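# Shelve the blue carton in the bookcase gap

## Task

Take the blue carton off the desk and set it into the empty slot among the cartons on the bookcase shelf. It must stand upright, lined up with its neighbours and turned end-on the way they are, though either end may face out. The brown cartons must stay where they were, neither moved nor rotated. A carton that tips over or ends up leaning means failure, and so does a carton that stays put only because the robot is holding it. Finish by opening the gripper and moving the robot away.

## Robot and tools

ROBOT. A simulated Hello Robot Stretch 3 with a single arm. It has a two-wheel differential base (0.33 m long, 0.34 m wide), a lift that rides up a mast, and a telescoping arm that reaches out to the robot's RIGHT. The arm has no forward reach of its own, so you move the gripper forward or back by driving the base. The base cannot move sideways. Turns on the spot pivot about a point 0.05 m behind the front edge. With the arm pulled in and the wrist folded, the turning sweep has a radius of 0.28 m and the wrist sticks out 0.06 m past the right side. An unfolded, level gripper reaches beyond that sweep.

CAMERAS. head_camera (896x504) and nav_camera (672x504, fisheye) are both on the head and are aimed with head_pan_rad and head_tilt_rad. wrist_camera (644x364) rides on the gripper. Each successful execute_actions result ends with one image per camera, always in the same order, taken when the call finishes.

execute_actions(actions): a list of actions run in order. An empty list just reports the current state. If any action is malformed or any number is out of range, the whole call is rejected and nothing in it runs.
- steps: control steps at 30 per second, from 1 to 450. {"steps": n} on its own simply waits.
- until: ends the action early once every listed condition holds. {"robot": {"status": "ended"}} means nothing is moving and no queue is running. Fields can be tested with comparisons, for example {"lift_m": [">", 0.3]} or {"arm_m_status": ["!=", "moving"]}. {"any": {"status": "ended"}} fires when the first motion finishes.
- robot.base: exactly one key. translate_m is metres of straight travel, counted from wherever the base is when the command starts; forward is positive, magnitude at most 1. rotate_rad is a relative on-the-spot turn; left (counter-clockwise seen from above) is positive, magnitude at most 3.2.
- robot.joints: absolute targets, by name. Any joint left out keeps its previous target. Ranges: lift_m 0 to 1.1 (arm height on the mast). arm_m 0 to 0.52 (extension). wrist_yaw_rad -1.345 to 4.42: 0 points along the arm, positive swings toward the front, 3.0 folds it over the base. wrist_pitch_rad -1.57 to 0.451: 0 is level, negative tips the fingertips down. wrist_roll_rad -2.911 to 2.911: 0 puts the fingers side by side. gripper_m -0.089 to 0.179: larger is wider, and the real fingertip gap is about 0.007 m less when nearly shut and 0.025 m less when fully open. head_pan_rad -3.953 to 1.73: 0 faces forward, -1.57 looks down the arm. head_tilt_rad -1.53 to 0.419: negative looks down.
- robot.contact_limits: {"arm_m": effort %} from 1 to 100. The arm stops once its effort passes that value; lower is gentler.
- A list of up to 8 commands in place of a single one forms a queue that runs in sequence; {"pause_s": s} (up to 15) waits inside it. A later command runs only after the earlier one ends done (or off_target, for base or gripper). {"robot": {"stop": true}} brakes everything and clears the queue.
Motions keep running across actions and while you think. A new command takes over straight away and throws out what was left of an older queue.

zoom_image(camera, region): region is [x0, y0, x1, y1] in pixels of that camera's latest image, at most 504x504, returned as a sharper crop.

It cannot be undone.

GRIPPER. Command gripper_m smaller than the object's width to grasp; a smaller value squeezes harder. Each pad's force is capped at roughly 25 N, so the carton can slip. Neither the reading nor "done" confirms that anything is held, so check the cameras. To let go, command at least 0.02 more than the value where the pads first touched. Squeezing too hard sets off a stall guard that eases the force; send a different value to grip again.

SAFETY. Fold or unfold the wrist (yaw toward 3.0) only with lift_m between 0.32 and 0.95, wrist_pitch_rad -0.4 and roll near 0. Once folded, the lift may drop to 0.25. With yaw below -0.4, keep pitch at -0.5 or lower. The base runs fast (0.30 m/s, 1.9 rad/s) only when stowed (lift_m < 0.30, arm_m < 0.03, wrist_yaw_rad > 2.54); otherwise it is limited to 0.10 m/s and 0.63 rad/s. The robot can tip if the arm pushes on something rigid with the gripper above about 0.45 m, if you push again after a contact_stop, if you drive while holding or pressing on something fixed, or if the base catches on furniture (worst when reversing). To recover, undo the last move in small steps, pull the gripper off what it is pressing, and if the lean stays, drop lift_m to about 0.2. Avoid dropping, slamming, hard pushes and knocking cartons over.

RESULT LINES. base_status shows the progress of the base move in brackets (distance moved of goal). joint_goals, joint_status and measured_speeds are per joint. Status words: moving, done (within tolerance), off_target (halted short and may still be pushing), contact_stop (lift or arm hit something and is now slack), time_out, stopped, not_commanded, torque_fault (a wrist servo is off for 10 s and goals for it are refused). The robot line gives refusals, queue (idle/running/done/dropped/stopped) and queue_left. Lines beginning refused:, dropped: or replaced: explain what happened and count actions and commands from 0. robot.on_its_own reports goals the robot changed by itself, slack or switched-off joints, motors whose effort at rest is out of range (a sign of load or contact), and a base_tilt lean of 3 degrees or more. hand_pose is in the base frame (x forward, y left, z up, origin on the floor midway between the drive wheels). lidar_m lists 12 sectors of 30 degrees counter-clockwise from straight ahead (the 10th is right), in a plane 0.17 m up. wrist_depth_mm and head_depth_mm are 7x7 grids of depth in mm. base_odometry comes from wheel counts, with heading positive to the left. motor_effort is in % with sign; a positive value pushes toward higher joint values, and the bracket gives the peak.

FINISHING. Once the carton stands on its own, open the gripper, back the arm out, move clear, and wait for every status to stop reading moving before calling finished_scene, since anything still moving is braked and may stop short.

Each tool is called in YAML: its name, and indented under it one key for each argument.

## Session

execute_actions:
  actions: []

Scene clock: 0.00 s.
robot.base_odometry: x=+0.000 y=+0.000 heading=+0.000 (m, m, rad; robot's odometry frame)
robot.turned_by_wheels: +0.000 (rad since the last result)
robot.turned_by_imu: +0.000 (rad since the last result)
robot.base_tilt: forward=+1.1 right=+0.0 (deg)
robot.lidar_m: 1.83 1.41 1.68 2.33 2.54 2.56 1.99 1.95 2.05 2.20 1.71 1.98
robot.head_depth_mm: 2060 2281 2297 2329 2331 2361 2187 / 2058 2158 2171 2193 2208 2223 2168 / 1987 2035 2047 2074 2095 2098 2077 / 1908 1935 1950 1961 1965 1994 1971 / 1831 1844 1850 1863 1882 1885 1891 / 1741 1759 1768 1773 1788 1800 1807 / 1670 1667 1678 1699 1695 1708 1576
robot.base_status: not_commanded
robot.joint_positions: lift_m=+0.337 arm_m=+0.001 wrist_yaw_rad=+3.141 wrist_pitch_rad=-0.406 wrist_roll_rad=-0.005 gripper_m=+0.037 head_pan_rad=-0.016 head_tilt_rad=+0.001
robot.joint_goals: lift_m=+0.337 arm_m=+0.001 wrist_yaw_rad=+3.141 wrist_pitch_rad=-0.406 wrist_roll_rad=-0.005 gripper_m=+0.037 head_pan_rad=-0.016 head_tilt_rad=+0.001
robot.joint_status: lift_m=not_commanded arm_m=not_commanded wrist_yaw_rad=not_commanded wrist_pitch_rad=not_commanded wrist_roll_rad=not_commanded gripper_m=not_commanded head_pan_rad=not_commanded head_tilt_rad=not_commanded
robot.measured_speeds: translate_m=+0.000 rotate_rad=+0.000 lift_m=+0.000 arm_m=+0.000 wrist_yaw_rad=+0.000 wrist_pitch_rad=+0.000 wrist_roll_rad=+0.000 head_pan_rad=+0.000 head_tilt_rad=+0.000
robot: refusals=0 queue=idle queue_left=0
robot.motor_effort: left_wheel=-1 right_wheel=+1 lift_m=+23 arm_m=+0 wrist_yaw_rad=+0 wrist_pitch_rad=+5 wrist_roll_rad=+1 gripper_m=+0 head_pan_rad=+0 head_tilt_rad=+1 (%)
robot.hand_pose: x=-0.0211 y=+0.0796 z=+0.3523 quat_wxyz=(+0.143, +0.690, +0.143, +0.695) (m; robot's base frame)
robot.wrist_depth_mm: - - - - - - - / - - - - - - - / - - - - 992 955 938 / 874 855 833 808 800 773 752 / 713 690 690 667 666 634 633 / 598 589 583 575 534 556 536 / 520 525 - - 488 482 469
pictures: head_camera (sideways: a quarter turn clockwise sets it upright), nav_camera (sideways: a quarter turn counterclockwise sets it upright), wrist_camera
Images, in order (width x height): head_camera 896x504, nav_camera 672x504, wrist_camera 644x364.

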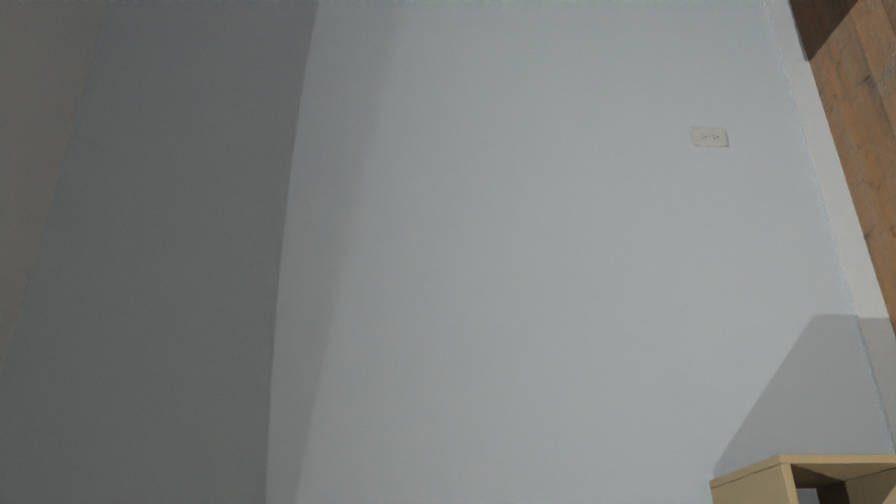

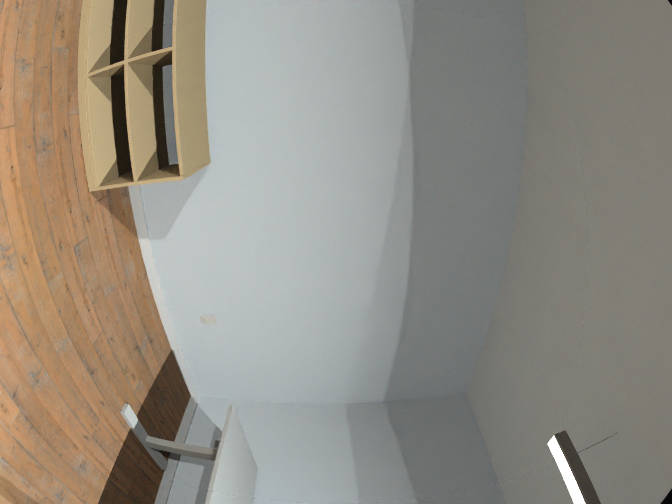

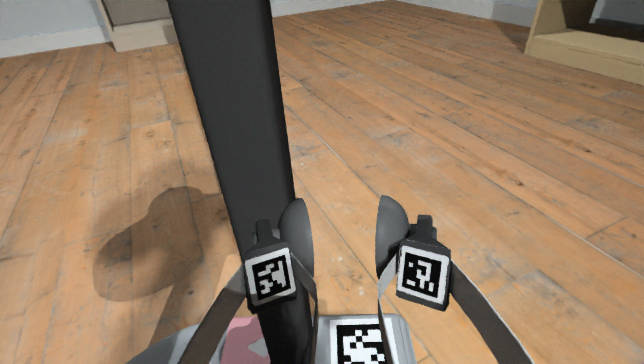

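execute_actions:
  actions:
    - {"robot":{"joints":{"head_pan_rad":0.65,"head_tilt_rad":-0.5}},"steps":100,"until":{"robot":{"status":"ended"}}}

execute_actions:
  actions:
    - {"robot":{"joints":{"head_pan_rad":-0.9,"head_tilt_rad":-0.5}},"steps":100,"until":{"robot":{"status":"ended"}}}

Scene clock: 5.77 s.
robot.base_odometry: x=+0.000 y=+0.000 heading=+0.000 (m, m, rad; robot's odometry frame)
robot.turned_by_wheels: +0.000 (rad since the last result)
robot.turned_by_imu: -0.001 (rad since the last result)
robot.base_tilt: forward=+1.1 right=+0.0 (deg)
robot.lidar_m: 1.82 1.41 1.68 2.32 2.54 2.56 1.99 1.95 2.05 2.20 1.70 1.98
robot.head_depth_mm: 1464 1587 1740 1658 1824 1555 1301 / 1502 1631 1760 1738 1768 1548 1301 / 1532 1669 1794 1730 1820 1553 1298 / 1557 1696 1817 1689 1814 1550 1296 / 1583 1735 1866 1882 1861 1557 1292 / 1631 1781 1897 1886 1882 1545 1293 / 1663 1823 1947 1867 1891 1554 1286
robot.base_status: not_commanded
robot.joint_positions: lift_m=+0.337 arm_m=+0.001 wrist_yaw_rad=+3.141 wrist_pitch_rad=-0.406 wrist_roll_rad=-0.005 gripper_m=+0.037 head_pan_rad=+0.643 head_tilt_rad=-0.493
robot.joint_goals: lift_m=+0.337 arm_m=+0.001 wrist_yaw_rad=+3.141 wrist_pitch_rad=-0.406 wrist_roll_rad=-0.005 gripper_m=+0.037 head_pan_rad=+0.650 head_tilt_rad=-0.500
robot.joint_status: lift_m=not_commanded arm_m=not_commanded wrist_yaw_rad=not_commanded wrist_pitch_rad=not_commanded wrist_roll_rad=not_commanded gripper_m=not_commanded head_pan_rad=done head_tilt_rad=done
robot.measured_speeds: translate_m=+0.000 rotate_rad=+0.000 lift_m=+0.000 arm_m=+0.000 wrist_yaw_rad=+0.000 wrist_pitch_rad=+0.000 wrist_roll_rad=+0.000 head_pan_rad=+0.000 head_tilt_rad=+0.000
robot: refusals=0 queue=done queue_left=0
robot.motor_effort: left_wheel=-1(1) right_wheel=+1(1) lift_m=+23(23) arm_m=+0(0) wrist_yaw_rad=+0(0) wrist_pitch_rad=+5(5) wrist_roll_rad=+0(0) gripper_m=-1(1) head_pan_rad=+3(30) head_tilt_rad=-2(21) (%)
robot.hand_pose: x=-0.0211 y=+0.0796 z=+0.3523 quat_wxyz=(+0.143, +0.690, +0.143, +0.695) (m; robot's base frame)
robot.wrist_depth_mm: - - - - - - - / - - - - - - - / - - - - 978 967 913 / 882 851 827 805 799 778 758 / 705 690 682 671 676 642 627 / 600 589 585 570 530 562 542 / 522 525 - - 488 481 475
pictures: head_camera (sideways: a quarter turn clockwise sets it upright), nav_camera (sideways: a quarter turn counterclockwise sets it upright), wrist_camera
Images, in order (width x height): head_camera 896x504, nav_camera 672x504, wrist_camera 644x364.

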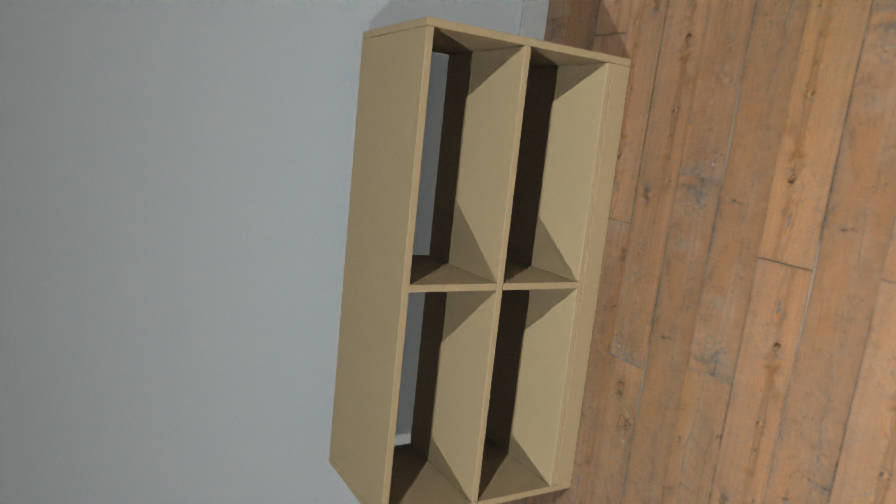

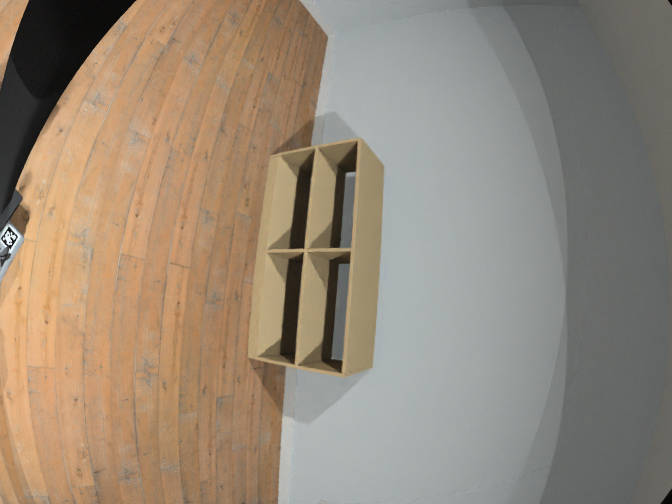

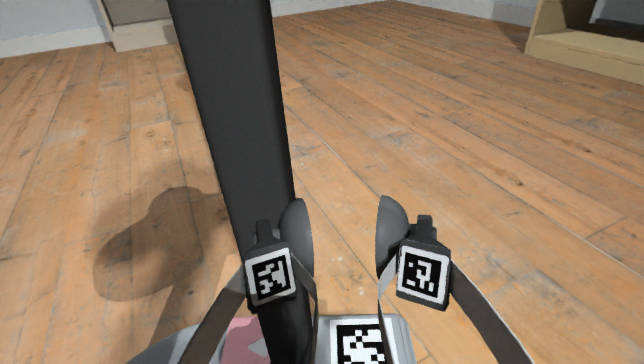

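Scene clock: 7.13 s.
robot.base_odometry: x=+0.000 y=+0.000 heading=+0.000 (m, m, rad; robot's odometry frame)
robot.turned_by_wheels: +0.000 (rad since the last result)
robot.turned_by_imu: +0.000 (rad since the last result)
robot.base_tilt: forward=+1.2 right=+0.0 (deg)
robot.lidar_m: 1.82 1.42 1.68 2.33 2.54 2.57 2.00 1.95 2.06 2.20 1.71 1.98
robot.head_depth_mm: 1775 1937 1708 2268 1891 1557 1297 / 1822 1981 1729 2361 1943 1553 1302 / 1859 2031 1709 2380 1943 1556 1292 / 1889 2085 1849 2445 1949 1553 1299 / 1955 2151 1837 2491 1936 1552 1292 / 2002 2193 1967 2346 1929 1551 1293 / 2061 2248 1965 2559 1921 1550 1294
robot.base_status: not_commanded
robot.joint_positions: lift_m=+0.337 arm_m=+0.001 wrist_yaw_rad=+3.141 wrist_pitch_rad=-0.406 wrist_roll_rad=-0.005 gripper_m=+0.037 head_pan_rad=-0.893 head_tilt_rad=-0.494
robot.joint_goals: lift_m=+0.337 arm_m=+0.001 wrist_yaw_rad=+3.141 wrist_pitch_rad=-0.406 wrist_roll_rad=-0.005 gripper_m=+0.037 head_pan_rad=-0.900 head_tilt_rad=-0.500
robot.joint_status: lift_m=not_commanded arm_m=not_commanded wrist_yaw_rad=not_commanded wrist_pitch_rad=not_commanded wrist_roll_rad=not_commanded gripper_m=not_commanded head_pan_rad=done head_tilt_rad=done
robot.measured_speeds: translate_m=+0.000 rotate_rad=+0.000 lift_m=+0.000 arm_m=+0.000 wrist_yaw_rad=+0.000 wrist_pitch_rad=+0.000 wrist_roll_rad=+0.000 head_pan_rad=+0.000 head_tilt_rad=+0.000
robot: refusals=0 queue=done queue_left=0
robot.motor_effort: left_wheel=+0(1) right_wheel=+0(1) lift_m=+23(23) arm_m=+0(0) wrist_yaw_rad=+0(0) wrist_pitch_rad=+5(5) wrist_roll_rad=+0(0) gripper_m=+1(0) head_pan_rad=-3(30) head_tilt_rad=-2(2) (%)
robot.hand_pose: x=-0.0211 y=+0.0796 z=+0.3523 quat_wxyz=(+0.143, +0.690, +0.143, +0.695) (m; robot's base frame)
robot.wrist_depth_mm: - - - - - - - / - - - - - - - / - - - - 982 971 942 / 878 862 845 814 794 767 754 / 715 694 680 661 675 637 621 / 602 590 584 570 537 551 539 / 526 523 - - 485 481 474
pictures: head_camera (sideways: a quarter turn clockwise sets it upright), nav_camera (sideways: a quarter turn counterclockwise sets it upright), wrist_camera
Images, in order (width x height): head_camera 896x504, nav_camera 672x504, wrist_camera 644x364.

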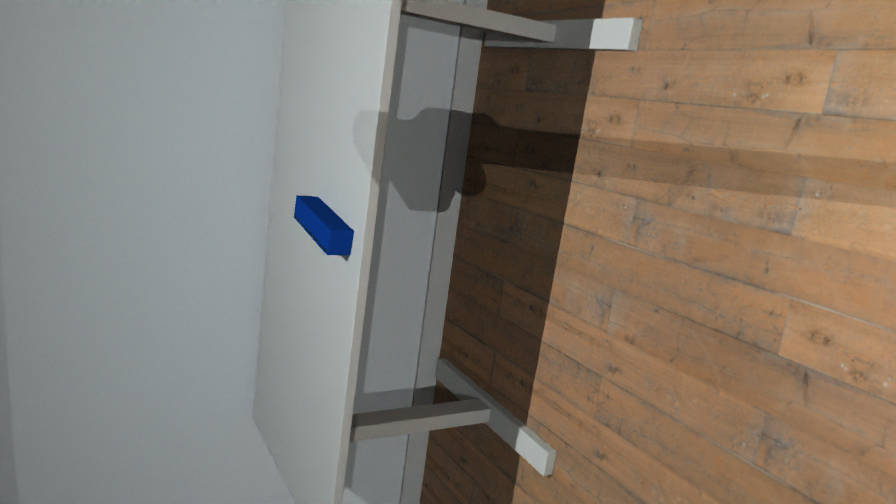

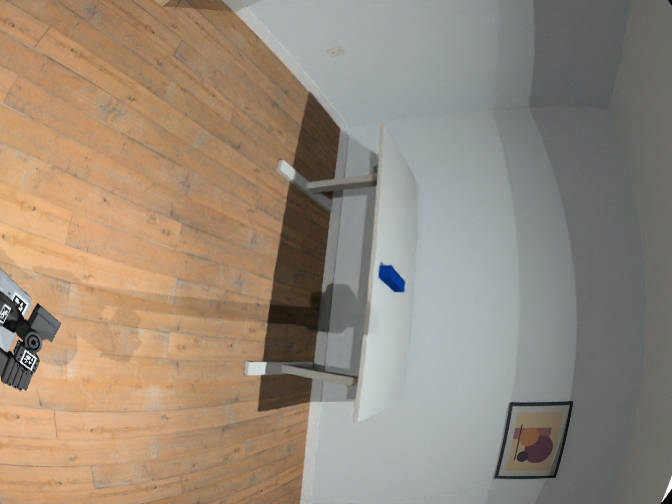

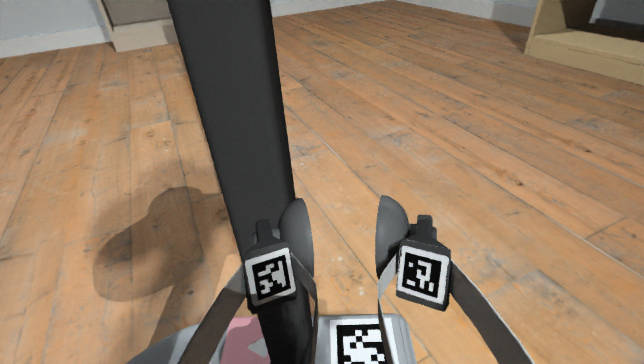

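execute_actions:
  actions:
    - {"robot":{"joints":{"head_pan_rad":-2.6,"head_tilt_rad":-0.3}},"steps":100,"until":{"robot":{"status":"ended"}}}

Scene clock: 10.63 s.
robot.base_odometry: x=+0.000 y=+0.000 heading=+0.000 (m, m, rad; robot's odometry frame)
robot.turned_by_wheels: +0.000 (rad since the last result)
robot.turned_by_imu: -0.001 (rad since the last result)
robot.base_tilt: forward=+1.1 right=+0.0 (deg)
robot.lidar_m: 1.83 1.41 1.68 2.33 2.54 2.57 1.99 1.95 2.06 2.20 1.71 1.98
robot.head_depth_mm: 1648 1741 1867 1978 2141 1875 1494 / 1678 1769 1883 1999 2156 1864 1493 / 1681 1783 1909 2031 2192 1873 1485 / 1706 1799 1927 2066 2201 1863 1478 / 1717 1837 1942 2081 2221 1859 1482 / 1730 1838 1950 2092 2233 1867 1483 / 1742 1862 1991 2124 2269 1871 1474
robot.base_status: not_commanded
robot.joint_positions: lift_m=+0.337 arm_m=+0.001 wrist_yaw_rad=+3.141 wrist_pitch_rad=-0.406 wrist_roll_rad=-0.005 gripper_m=+0.037 head_pan_rad=-2.593 head_tilt_rad=-0.310
robot.joint_goals: lift_m=+0.337 arm_m=+0.001 wrist_yaw_rad=+3.141 wrist_pitch_rad=-0.406 wrist_roll_rad=-0.005 gripper_m=+0.037 head_pan_rad=-2.600 head_tilt_rad=-0.300
robot.joint_status: lift_m=not_commanded arm_m=not_commanded wrist_yaw_rad=not_commanded wrist_pitch_rad=not_commanded wrist_roll_rad=not_commanded gripper_m=not_commanded head_pan_rad=done head_tilt_rad=done
robot.measured_speeds: translate_m=+0.000 rotate_rad=+0.000 lift_m=+0.000 arm_m=+0.000 wrist_yaw_rad=+0.000 wrist_pitch_rad=+0.000 wrist_roll_rad=+0.000 head_pan_rad=+0.000 head_tilt_rad=+0.000
robot: refusals=0 queue=done queue_left=0
robot.motor_effort: left_wheel=-1(1) right_wheel=+1(0) lift_m=+23(23) arm_m=+0(0) wrist_yaw_rad=+0(0) wrist_pitch_rad=+6(5) wrist_roll_rad=+0(0) gripper_m=+0(0) head_pan_rad=-3(31) head_tilt_rad=+3(16) (%)
robot.hand_pose: x=-0.0211 y=+0.0796 z=+0.3523 quat_wxyz=(+0.143, +0.690, +0.143, +0.695) (m; robot's base frame)
robot.wrist_depth_mm: - - - - - - - / - - - - - - - / - - - - - 969 938 / 881 846 826 812 779 763 754 / 711 689 681 665 674 635 628 / 603 595 589 562 534 556 539 / 523 528 - - 486 478 475
pictures: head_camera (sideways: a quarter turn clockwise sets it upright), nav_camera (sideways: a quarter turn counterclockwise sets it upright), wrist_camera
Images, in order (width x height): head_camera 896x504, nav_camera 672x504, wrist_camera 644x364.

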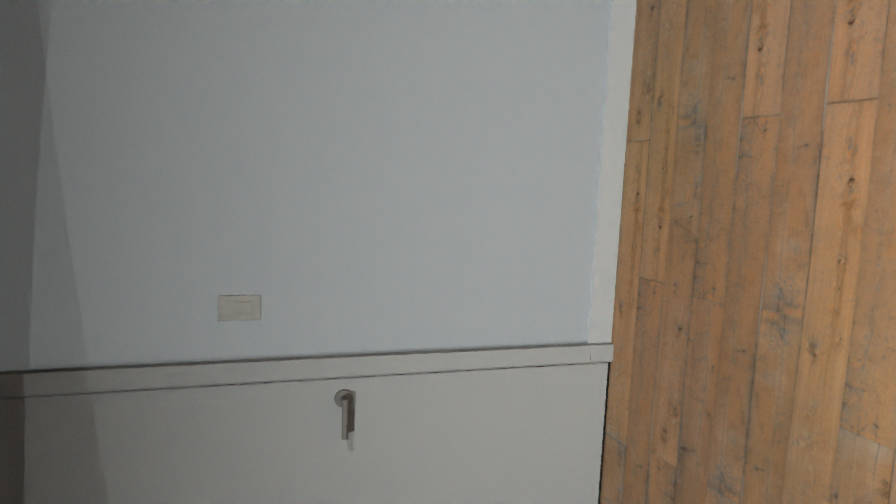

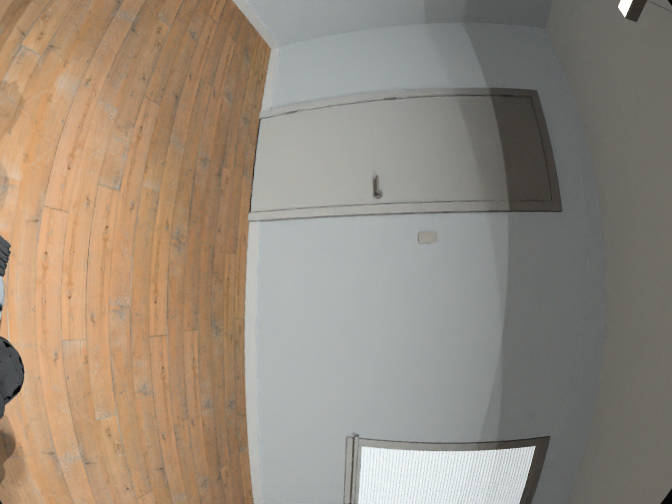

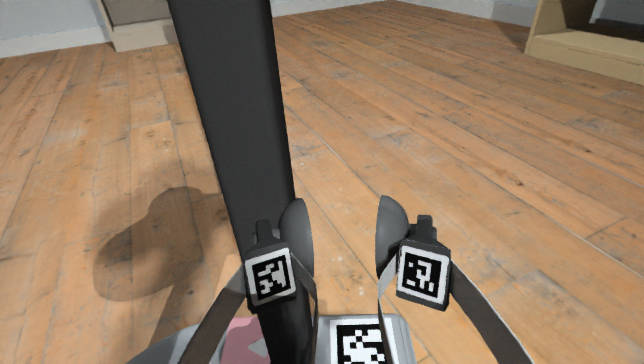

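execute_actions:
  actions:
    - {"robot":{"joints":{"head_pan_rad":-3.95,"head_tilt_rad":-0.3}},"steps":100,"until":{"robot":{"status":"ended"}}}

Scene clock: 14.43 s.
robot.base_odometry: x=+0.000 y=+0.000 heading=+0.000 (m, m, rad; robot's odometry frame)
robot.turned_by_wheels: +0.000 (rad since the last result)
robot.turned_by_imu: -0.001 (rad since the last result)
robot.base_tilt: forward=+1.1 right=+0.0 (deg)
robot.lidar_m: 1.83 1.42 1.67 2.33 2.53 2.56 1.99 1.95 2.06 2.20 1.71 1.98
robot.head_depth_mm: - - - - - - - / 2261 - - - - - - / 2296 2443 2586 2759 2520 1860 1479 / 2394 2532 2695 2893 2540 1867 1482 / 2455 2611 2790 3011 2487 1859 1480 / 2555 2717 2919 3157 2493 1855 1481 / 2672 2787 2947 3128 2498 1856 1478
robot.base_status: not_commanded
robot.joint_positions: lift_m=+0.337 arm_m=+0.001 wrist_yaw_rad=+3.141 wrist_pitch_rad=-0.406 wrist_roll_rad=-0.005 gripper_m=+0.037 head_pan_rad=-3.943 head_tilt_rad=-0.310
robot.joint_goals: lift_m=+0.337 arm_m=+0.001 wrist_yaw_rad=+3.141 wrist_pitch_rad=-0.406 wrist_roll_rad=-0.005 gripper_m=+0.037 head_pan_rad=-3.950 head_tilt_rad=-0.300
robot.joint_status: lift_m=not_commanded arm_m=not_commanded wrist_yaw_rad=not_commanded wrist_pitch_rad=not_commanded wrist_roll_rad=not_commanded gripper_m=not_commanded head_pan_rad=done head_tilt_rad=done
robot.measured_speeds: translate_m=+0.000 rotate_rad=+0.000 lift_m=+0.000 arm_m=+0.000 wrist_yaw_rad=+0.000 wrist_pitch_rad=+0.000 wrist_roll_rad=+0.000 head_pan_rad=+0.000 head_tilt_rad=+0.000
robot: refusals=0 queue=done queue_left=0
robot.motor_effort: left_wheel=-1(1) right_wheel=+0(0) lift_m=+23(23) arm_m=+0(0) wrist_yaw_rad=+0(0) wrist_pitch_rad=+5(5) wrist_roll_rad=+0(0) gripper_m=+0(0) head_pan_rad=-3(30) head_tilt_rad=+3(3) (%)
robot.hand_pose: x=-0.0211 y=+0.0796 z=+0.3523 quat_wxyz=(+0.143, +0.690, +0.143, +0.695) (m; robot's base frame)
robot.wrist_depth_mm: - - - - - - - / - - - - - - - / - - - - - 956 939 / 868 847 828 803 775 771 752 / 702 694 689 665 670 648 629 / 603 589 583 564 533 554 541 / 523 523 - - 489 482 476
pictures: head_camera (sideways: a quarter turn clockwise sets it upright), nav_camera (sideways: a quarter turn counterclockwise sets it upright), wrist_camera
Images, in order (width x height): head_camera 896x504, nav_camera 672x504, wrist_camera 644x364.

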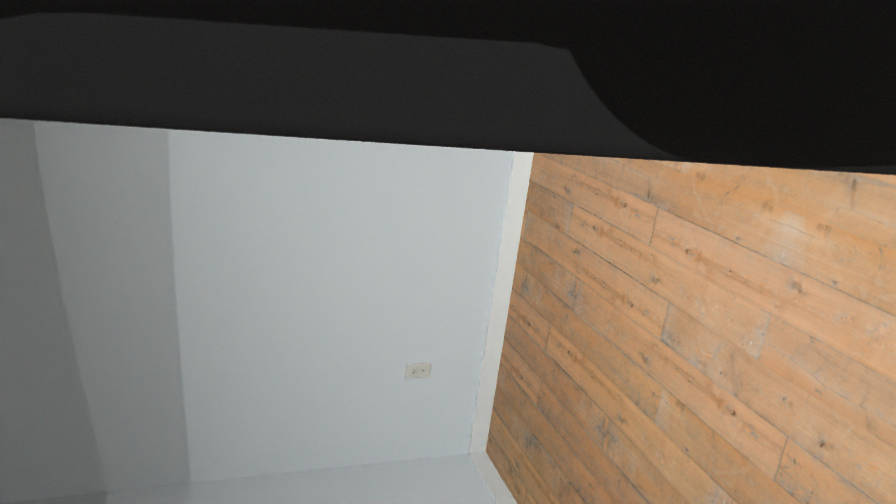

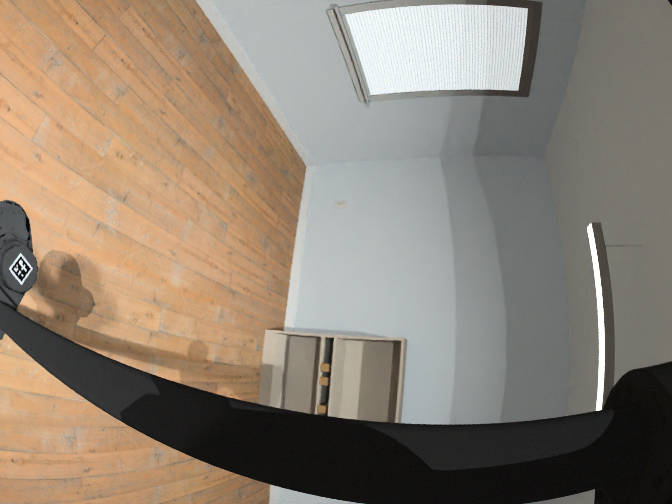

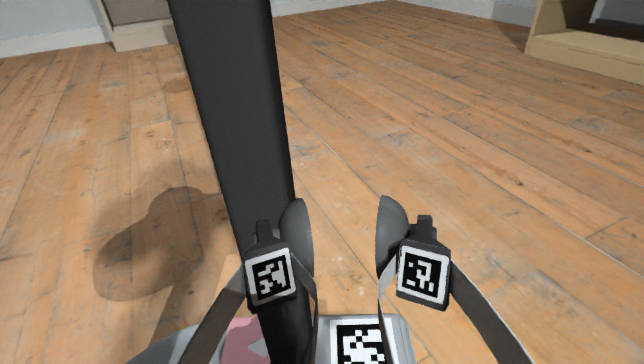

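execute_actions:
  actions:
    - {"robot":{"joints":{"head_pan_rad":1.72,"head_tilt_rad":-0.3}},"steps":200,"until":{"robot":{"status":"ended"}}}

Scene clock: 21.00 s.
robot.base_odometry: x=+0.000 y=+0.000 heading=+0.000 (m, m, rad; robot's odometry frame)
robot.turned_by_wheels: +0.000 (rad since the last result)
robot.turned_by_imu: -0.002 (rad since the last result)
robot.base_tilt: forward=+1.1 right=+0.0 (deg)
robot.lidar_m: 1.83 1.41 1.68 2.32 2.54 2.57 1.98 1.95 2.05 2.21 1.70 1.98
robot.head_depth_mm: 2571 2735 2891 3049 2534 1875 1492 / 2495 2680 2878 3067 2504 1857 1498 / 2423 2566 2746 2943 2536 1867 1484 / 2356 2487 2683 2866 2497 1874 1481 / 2292 2421 2495 2536 2509 1861 1477 / 2237 2359 2456 2503 2426 1848 1481 / 2186 2294 2375 - - - -
robot.base_status: not_commanded
robot.joint_positions: lift_m=+0.337 arm_m=+0.001 wrist_yaw_rad=+3.141 wrist_pitch_rad=-0.406 wrist_roll_rad=-0.005 gripper_m=+0.037 head_pan_rad=+1.707 head_tilt_rad=-0.310
robot.joint_goals: lift_m=+0.337 arm_m=+0.001 wrist_yaw_rad=+3.141 wrist_pitch_rad=-0.406 wrist_roll_rad=-0.005 gripper_m=+0.037 head_pan_rad=+1.720 head_tilt_rad=-0.300
robot.joint_status: lift_m=not_commanded arm_m=not_commanded wrist_yaw_rad=not_commanded wrist_pitch_rad=not_commanded wrist_roll_rad=not_commanded gripper_m=not_commanded head_pan_rad=done head_tilt_rad=done
robot.measured_speeds: translate_m=+0.000 rotate_rad=+0.000 lift_m=+0.000 arm_m=+0.000 wrist_yaw_rad=+0.000 wrist_pitch_rad=+0.000 wrist_roll_rad=+0.000 head_pan_rad=+0.000 head_tilt_rad=+0.000
robot: refusals=0 queue=done queue_left=0
robot.motor_effort: left_wheel=-1(1) right_wheel=+1(1) lift_m=+23(23) arm_m=+0(0) wrist_yaw_rad=+1(0) wrist_pitch_rad=+5(6) wrist_roll_rad=+0(0) gripper_m=-1(0) head_pan_rad=+3(30) head_tilt_rad=+3(3) (%)
robot.hand_pose: x=-0.0211 y=+0.0796 z=+0.3523 quat_wxyz=(+0.143, +0.690, +0.143, +0.695) (m; robot's base frame)
robot.wrist_depth_mm: - - - - - - - / - - - - - - - / - - - - 985 962 938 / 876 844 833 816 796 767 752 / 712 701 685 663 674 644 624 / 601 595 586 570 534 550 535 / 517 525 - - 486 482 474
pictures: head_camera (sideways: a quarter turn clockwise sets it upright), nav_camera (sideways: a quarter turn counterclockwise sets it upright), wrist_camera
Images, in order (width x height): head_camera 896x504, nav_camera 672x504, wrist_camera 644x364.

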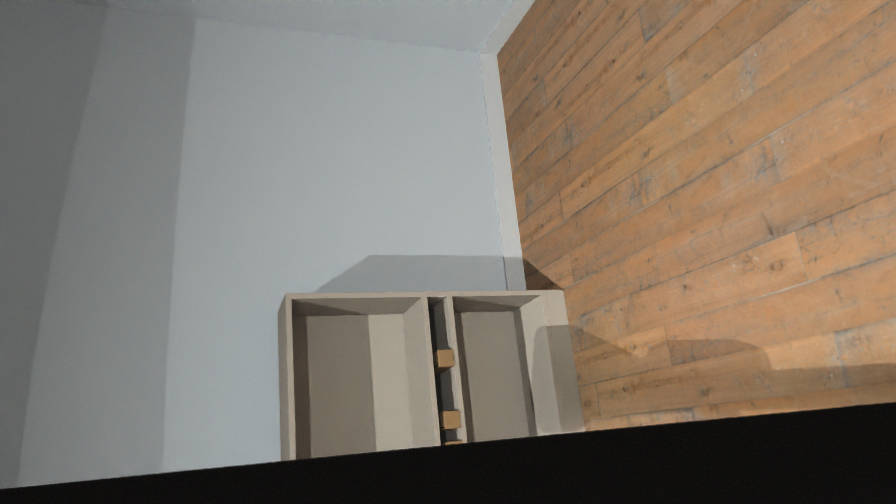

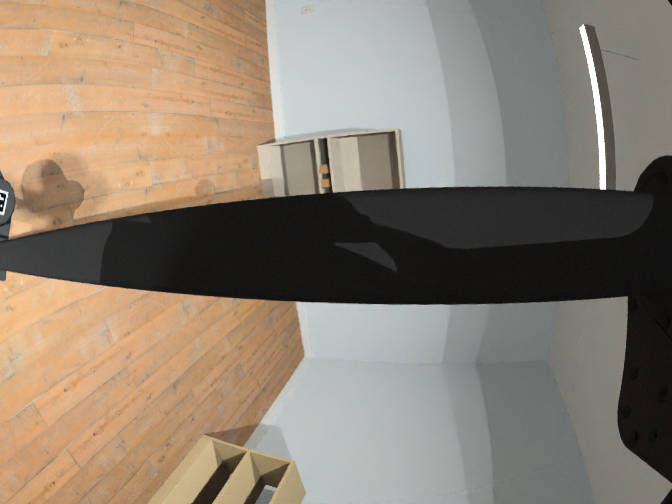

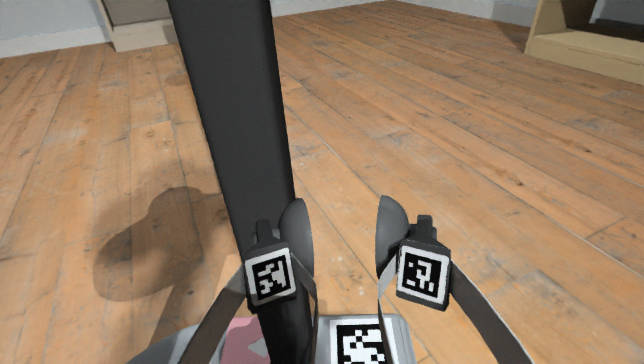

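execute_actions:
  actions:
    - {"robot":[{"joints":{"lift_m":0.27,"head_pan_rad":-1.57,"head_tilt_rad":-0.7}},{"base":{"rotate_rad":-0.81}},{"base":{"translate_m":1.0}},{"base":{"rotate_rad":1.26}},{"joints":{"lift_m":0.9}}],"steps":450,"until":{"robot":{"status":"ended"}}}
    - {"steps":200,"until":{"robot":{"status":"ended"}}}

Scene clock: 56.77 s.
robot.base_odometry: x=+0.690 y=-0.724 heading=+0.450 (m, m, rad; robot's odometry frame)
robot.turned_by_wheels: +0.450 (rad since the last result)
robot.turned_by_imu: +0.455 (rad since the last result)
robot.base_tilt: forward=+1.2 right=+0.0 (deg)
robot.lidar_m: 1.49 1.31 1.70 3.21 3.19 2.34 2.25 1.70 0.91 1.21 1.02 1.54
robot.head_depth_mm: 1033 1156 1094 855 740 - 1133 / 1030 1160 1092 852 722 - 1131 / 1037 1161 1085 851 702 - - / 1041 1170 1092 789 682 - 1130 / 1045 1176 1087 851 710 - 1133 / 1048 1185 1088 851 700 1356 1153 / 1051 1183 1085 849 716 1349 1177
robot.base_status: done (rotate_rad +1.2599 of +1.2600)
robot.joint_positions: lift_m=+0.900 arm_m=+0.001 wrist_yaw_rad=+3.141 wrist_pitch_rad=-0.408 wrist_roll_rad=-0.005 gripper_m=+0.037 head_pan_rad=-1.563 head_tilt_rad=-0.692
robot.joint_goals: lift_m=+0.900 arm_m=+0.001 wrist_yaw_rad=+3.141 wrist_pitch_rad=-0.408 wrist_roll_rad=-0.005 gripper_m=+0.037 head_pan_rad=-1.570 head_tilt_rad=-0.700
robot.joint_status: lift_m=done arm_m=not_commanded wrist_yaw_rad=not_commanded wrist_pitch_rad=not_commanded wrist_roll_rad=not_commanded gripper_m=not_commanded head_pan_rad=done head_tilt_rad=done
robot.measured_speeds: translate_m=+0.000 rotate_rad=+0.000 lift_m=+0.000 arm_m=+0.000 wrist_yaw_rad=+0.000 wrist_pitch_rad=+0.000 wrist_roll_rad=+0.000 head_pan_rad=+0.000 head_tilt_rad=+0.000
robot: refusals=0 queue=done queue_left=0
robot.motor_effort: left_wheel=-3(13) right_wheel=+2(8) lift_m=+26(24) arm_m=+0(1) wrist_yaw_rad=+0(0) wrist_pitch_rad=+6(6) wrist_roll_rad=+0(0) gripper_m=-1(0) head_pan_rad=-3(31) head_tilt_rad=-3(20) (%)
robot.hand_pose: x=-0.0211 y=+0.0794 z=+0.9148 quat_wxyz=(+0.143, +0.690, +0.143, +0.694) (m; robot's base frame)
robot.wrist_depth_mm: - - - - - - - / - - - - - - - / - - - - - - - / - - - - - - - / - - - - - - - / - - - - - - - / - - - - - - -
pictures: head_camera (sideways: a quarter turn clockwise sets it upright), nav_camera (sideways: a quarter turn counterclockwise sets it upright), wrist_camera
Images, in order (width x height): head_camera 896x504, nav_camera 672x504, wrist_camera 644x364.

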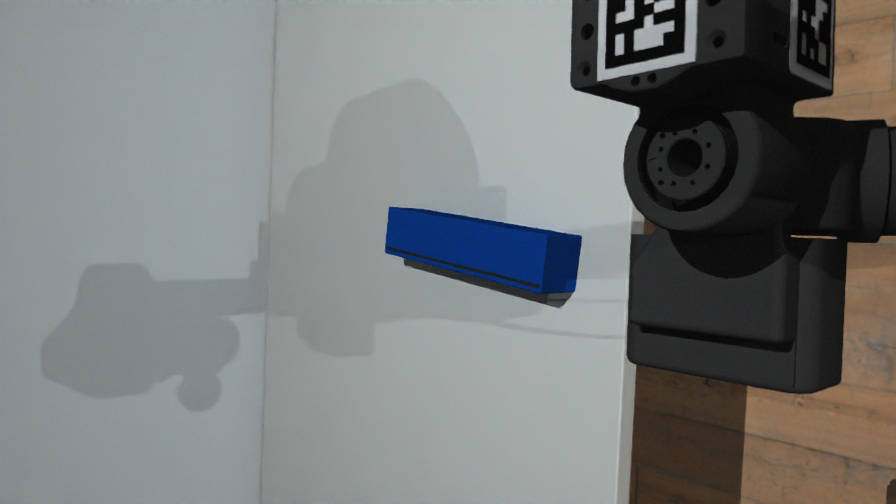

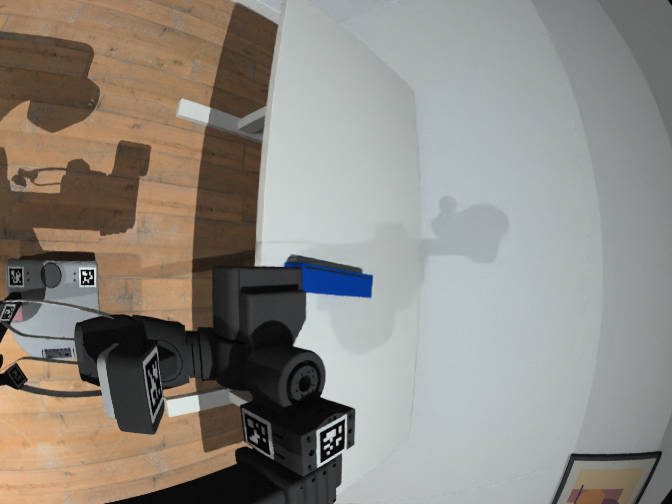

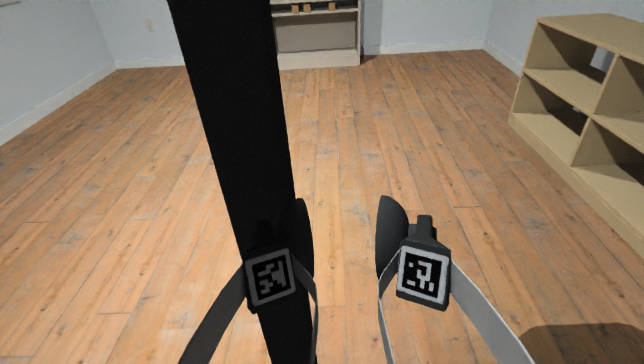

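execute_actions:
  actions:
    - {"robot":[{"joints":{"wrist_yaw_rad":-0.15,"gripper_m":0.15}}],"steps":450,"until":{"robot":{"status":"ended"}}}

Scene clock: 77.23 s.
robot.base_odometry: x=+0.690 y=-0.724 heading=+0.450 (m, m, rad; robot's odometry frame)
robot.turned_by_wheels: +0.000 (rad since the last result)
robot.turned_by_imu: -0.002 (rad since the last result)
robot.base_tilt: forward=+1.2 right=+0.0 (deg)
robot.lidar_m: 1.49 1.31 1.70 3.22 3.15 2.33 2.25 1.70 0.91 1.21 1.02 1.54
robot.head_depth_mm: 1029 1162 1092 855 762 - - / 1032 1162 1088 854 740 - - / 1035 1169 1088 852 - - - / 1042 1170 1084 791 681 1323 1177 / 1045 1176 1091 854 700 1352 1176 / 1047 1181 1084 853 699 1350 1169 / 1051 1184 1083 850 718 1352 1172
robot.base_status: done (rotate_rad +1.2599 of +1.2600)
robot.joint_positions: lift_m=+0.900 arm_m=+0.001 wrist_yaw_rad=-0.147 wrist_pitch_rad=-0.408 wrist_roll_rad=-0.005 gripper_m=+0.150 head_pan_rad=-1.563 head_tilt_rad=-0.692
robot.joint_goals: lift_m=+0.900 arm_m=+0.001 wrist_yaw_rad=-0.150 wrist_pitch_rad=-0.408 wrist_roll_rad=-0.005 gripper_m=+0.150 head_pan_rad=-1.570 head_tilt_rad=-0.700
robot.joint_status: lift_m=done arm_m=not_commanded wrist_yaw_rad=done wrist_pitch_rad=not_commanded wrist_roll_rad=not_commanded gripper_m=done head_pan_rad=done head_tilt_rad=done
robot.measured_speeds: translate_m=+0.000 rotate_rad=+0.000 lift_m=+0.000 arm_m=+0.000 wrist_yaw_rad=+0.000 wrist_pitch_rad=+0.000 wrist_roll_rad=+0.000 head_pan_rad=+0.000 head_tilt_rad=+0.000
robot: refusals=0 queue=done queue_left=0
robot.motor_effort: left_wheel=-3(3) right_wheel=+2(2) lift_m=+25(26) arm_m=+0(0) wrist_yaw_rad=-3(3) wrist_pitch_rad=+6(6) wrist_roll_rad=+0(0) gripper_m=+0(97) head_pan_rad=-3(3) head_tilt_rad=-2(3) (%)
robot.hand_pose: x=-0.0546 y=-0.3695 z=+0.9148 quat_wxyz=(+0.682, +0.093, -0.699, -0.194) (m; robot's base frame)
robot.wrist_depth_mm: 828 838 876 900 927 976 - / 890 897 915 920 885 851 - / 758 727 707 679 658 639 616 / 577 576 513 529 523 513 499 / 480 484 384 440 437 432 417 / 402 - 342 380 375 366 366 / 352 335 337 332 332 335 979
pictures: head_camera (sideways: a quarter turn clockwise sets it upright), nav_camera (sideways: a quarter turn counterclockwise sets it upright), wrist_camera
Images, in order (width x height): head_camera 896x504, nav_camera 672x504, wrist_camera 644x364.

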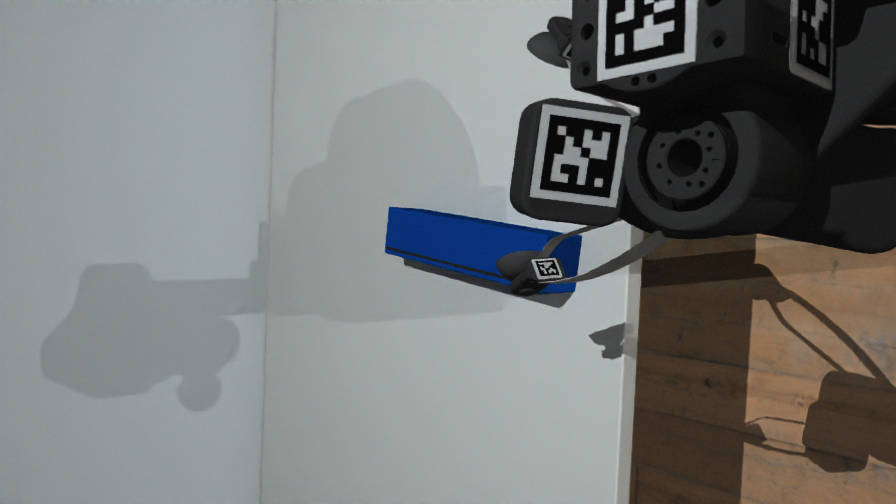

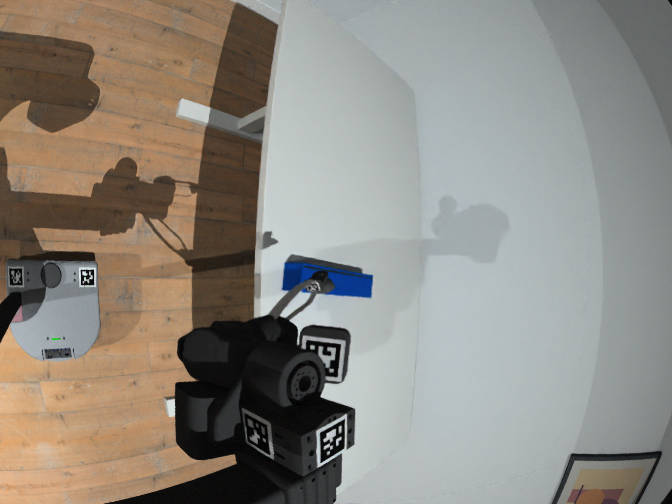

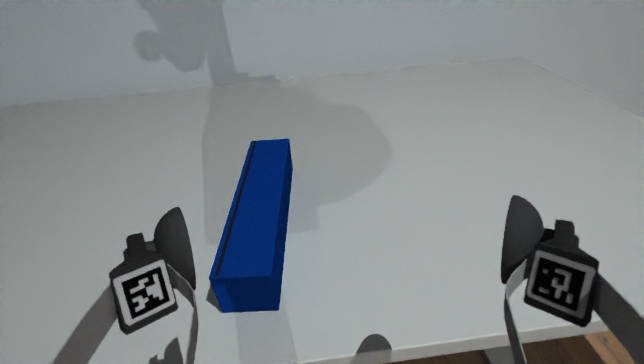

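execute_actions:
  actions:
    - {"robot":[{"base":{"translate_m":0.067},"joints":{"arm_m":0.155}},{"joints":{"lift_m":0.83}}],"steps":450,"until":{"robot":{"status":"ended"}}}

Scene clock: 91.73 s.
robot.base_odometry: x=+0.750 y=-0.695 heading=+0.450 (m, m, rad; robot's odometry frame)
robot.turned_by_wheels: +0.000 (rad since the last result)
robot.turned_by_imu: -0.002 (rad since the last result)
robot.base_tilt: forward=+1.1 right=+0.0 (deg)
robot.lidar_m: 1.42 1.25 1.65 3.20 3.26 2.41 2.32 1.70 0.95 1.21 0.98 1.47
robot.head_depth_mm: 1026 1161 1089 911 - 1328 1173 / 1031 1159 1089 912 - 1327 1174 / 1035 1170 1092 844 - 1354 1177 / 1042 1168 1085 878 702 1349 1176 / 1039 1176 1090 853 700 1353 1178 / 1046 1181 1085 851 699 1352 1173 / 1050 1189 1085 850 716 1349 1177
robot.base_status: done (translate_m +0.0670 of +0.0670)
robot.joint_positions: lift_m=+0.830 arm_m=+0.155 wrist_yaw_rad=-0.148 wrist_pitch_rad=-0.408 wrist_roll_rad=-0.005 gripper_m=+0.150 head_pan_rad=-1.563 head_tilt_rad=-0.692
robot.joint_goals: lift_m=+0.830 arm_m=+0.155 wrist_yaw_rad=-0.150 wrist_pitch_rad=-0.408 wrist_roll_rad=-0.005 gripper_m=+0.150 head_pan_rad=-1.570 head_tilt_rad=-0.700
robot.joint_status: lift_m=done arm_m=done wrist_yaw_rad=done wrist_pitch_rad=not_commanded wrist_roll_rad=not_commanded gripper_m=done head_pan_rad=done head_tilt_rad=done
robot.measured_speeds: translate_m=+0.000 rotate_rad=+0.000 lift_m=+0.000 arm_m=+0.000 wrist_yaw_rad=+0.000 wrist_pitch_rad=+0.000 wrist_roll_rad=+0.000 head_pan_rad=+0.000 head_tilt_rad=+0.000
robot: refusals=0 queue=done queue_left=0
robot.motor_effort: left_wheel=-4(8) right_wheel=+2(5) lift_m=+19(28) arm_m=+5(8) wrist_yaw_rad=-2(3) wrist_pitch_rad=+6(6) wrist_roll_rad=+0(0) gripper_m=+0(1) head_pan_rad=-2(3) head_tilt_rad=-3(2) (%)
robot.hand_pose: x=-0.0549 y=-0.5228 z=+0.8451 quat_wxyz=(+0.682, +0.092, -0.699, -0.194) (m; robot's base frame)
robot.wrist_depth_mm: 695 711 734 772 792 815 834 / 740 756 747 719 683 649 627 / 582 562 548 530 511 497 478 / 448 441 427 333 405 397 386 / 369 376 354 267 339 337 324 / 313 - 301 228 288 284 285 / 274 260 261 197 251 250 240
pictures: head_camera (sideways: a quarter turn clockwise sets it upright), nav_camera (sideways: a quarter turn counterclockwise sets it upright), wrist_camera
Images, in order (width x height): head_camera 896x504, nav_camera 672x504, wrist_camera 644x364.

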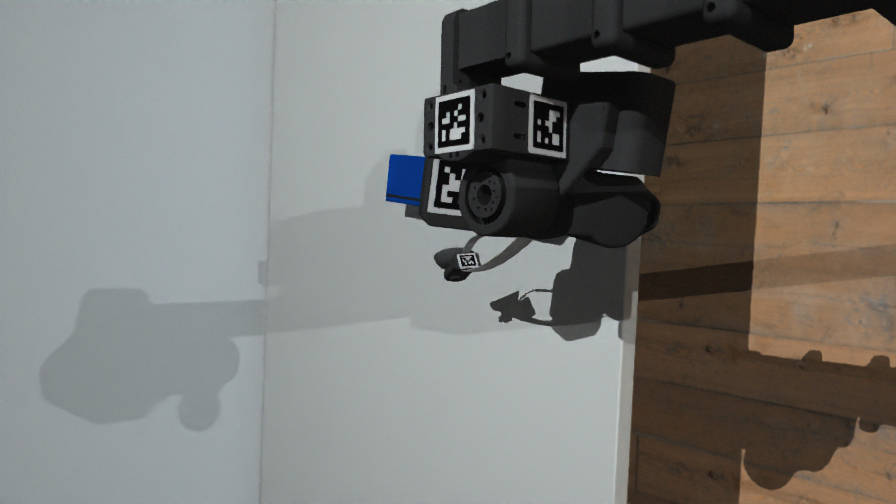

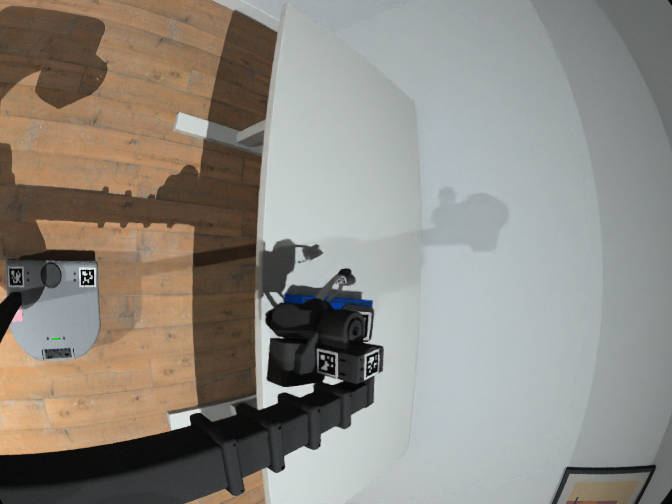

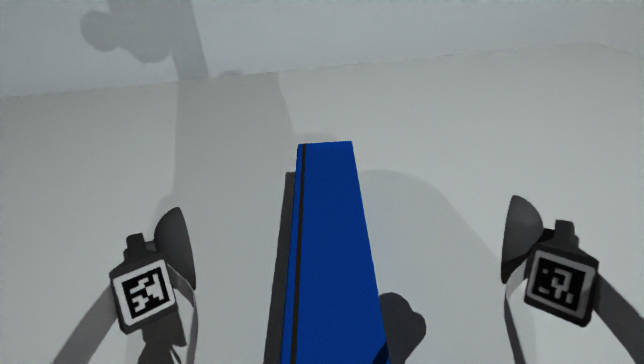

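execute_actions:
  actions:
    - {"robot":[{"joints":{"lift_m":0.785}}],"steps":450,"until":{"robot":{"status":"ended"}}}

Scene clock: 98.30 s.
robot.base_odometry: x=+0.750 y=-0.695 heading=+0.450 (m, m, rad; robot's odometry frame)
robot.turned_by_wheels: +0.000 (rad since the last result)
robot.turned_by_imu: -0.001 (rad since the last result)
robot.base_tilt: forward=+1.1 right=+0.0 (deg)
robot.lidar_m: 1.42 1.25 1.66 3.21 3.27 2.41 2.31 1.70 0.95 1.21 0.97 1.48
robot.head_depth_mm: 1029 1158 1089 856 - - - / 1033 1157 1091 881 - 1298 1177 / 1038 1163 1087 815 - 1310 1175 / 1044 1174 1083 878 702 1339 1174 / 1042 1175 1088 849 700 1351 1174 / 1044 1181 1089 849 700 1353 1174 / 1050 1183 1089 850 715 1352 1175
robot.base_status: done (translate_m +0.0670 of +0.0670)
robot.joint_positions: lift_m=+0.785 arm_m=+0.155 wrist_yaw_rad=-0.148 wrist_pitch_rad=-0.408 wrist_roll_rad=-0.005 gripper_m=+0.150 head_pan_rad=-1.563 head_tilt_rad=-0.692
robot.joint_goals: lift_m=+0.785 arm_m=+0.155 wrist_yaw_rad=-0.150 wrist_pitch_rad=-0.408 wrist_roll_rad=-0.005 gripper_m=+0.150 head_pan_rad=-1.570 head_tilt_rad=-0.700
robot.joint_status: lift_m=done arm_m=done wrist_yaw_rad=done wrist_pitch_rad=not_commanded wrist_roll_rad=not_commanded gripper_m=done head_pan_rad=done head_tilt_rad=done
robot.measured_speeds: translate_m=+0.000 rotate_rad=+0.000 lift_m=+0.000 arm_m=+0.000 wrist_yaw_rad=+0.000 wrist_pitch_rad=+0.000 wrist_roll_rad=+0.000 head_pan_rad=+0.000 head_tilt_rad=+0.000
robot: refusals=0 queue=done queue_left=0
robot.motor_effort: left_wheel=-3(4) right_wheel=+2(3) lift_m=+20(18) arm_m=+5(5) wrist_yaw_rad=-2(2) wrist_pitch_rad=+6(6) wrist_roll_rad=+0(0) gripper_m=+0(1) head_pan_rad=-3(3) head_tilt_rad=-2(2) (%)
robot.hand_pose: x=-0.0549 y=-0.5228 z=+0.8001 quat_wxyz=(+0.682, +0.092, -0.699, -0.194) (m; robot's base frame)
robot.wrist_depth_mm: 690 723 738 763 773 788 761 / 679 643 615 585 560 534 516 / 475 458 447 323 417 403 391 / 372 361 351 245 331 325 315 / 303 306 290 202 274 275 265 / 254 - 244 172 230 232 233 / 223 213 213 150 200 204 197
pictures: head_camera (sideways: a quarter turn clockwise sets it upright), nav_camera (sideways: a quarter turn counterclockwise sets it upright), wrist_camera
Images, in order (width x height): head_camera 896x504, nav_camera 672x504, wrist_camera 644x364.

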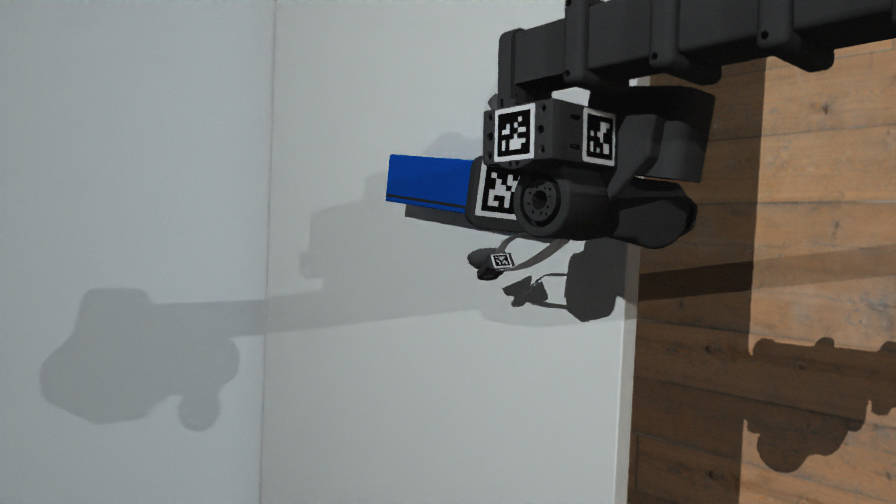

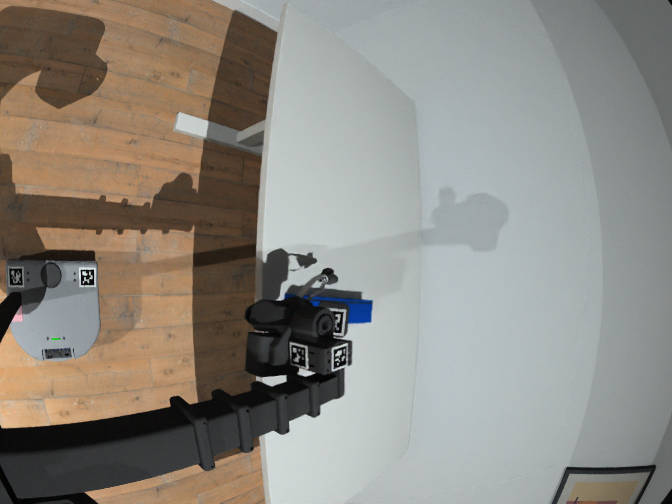

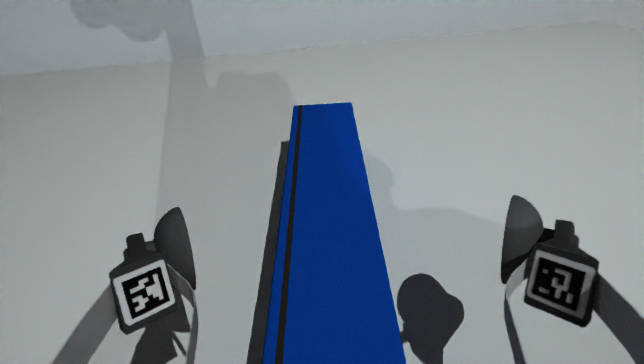

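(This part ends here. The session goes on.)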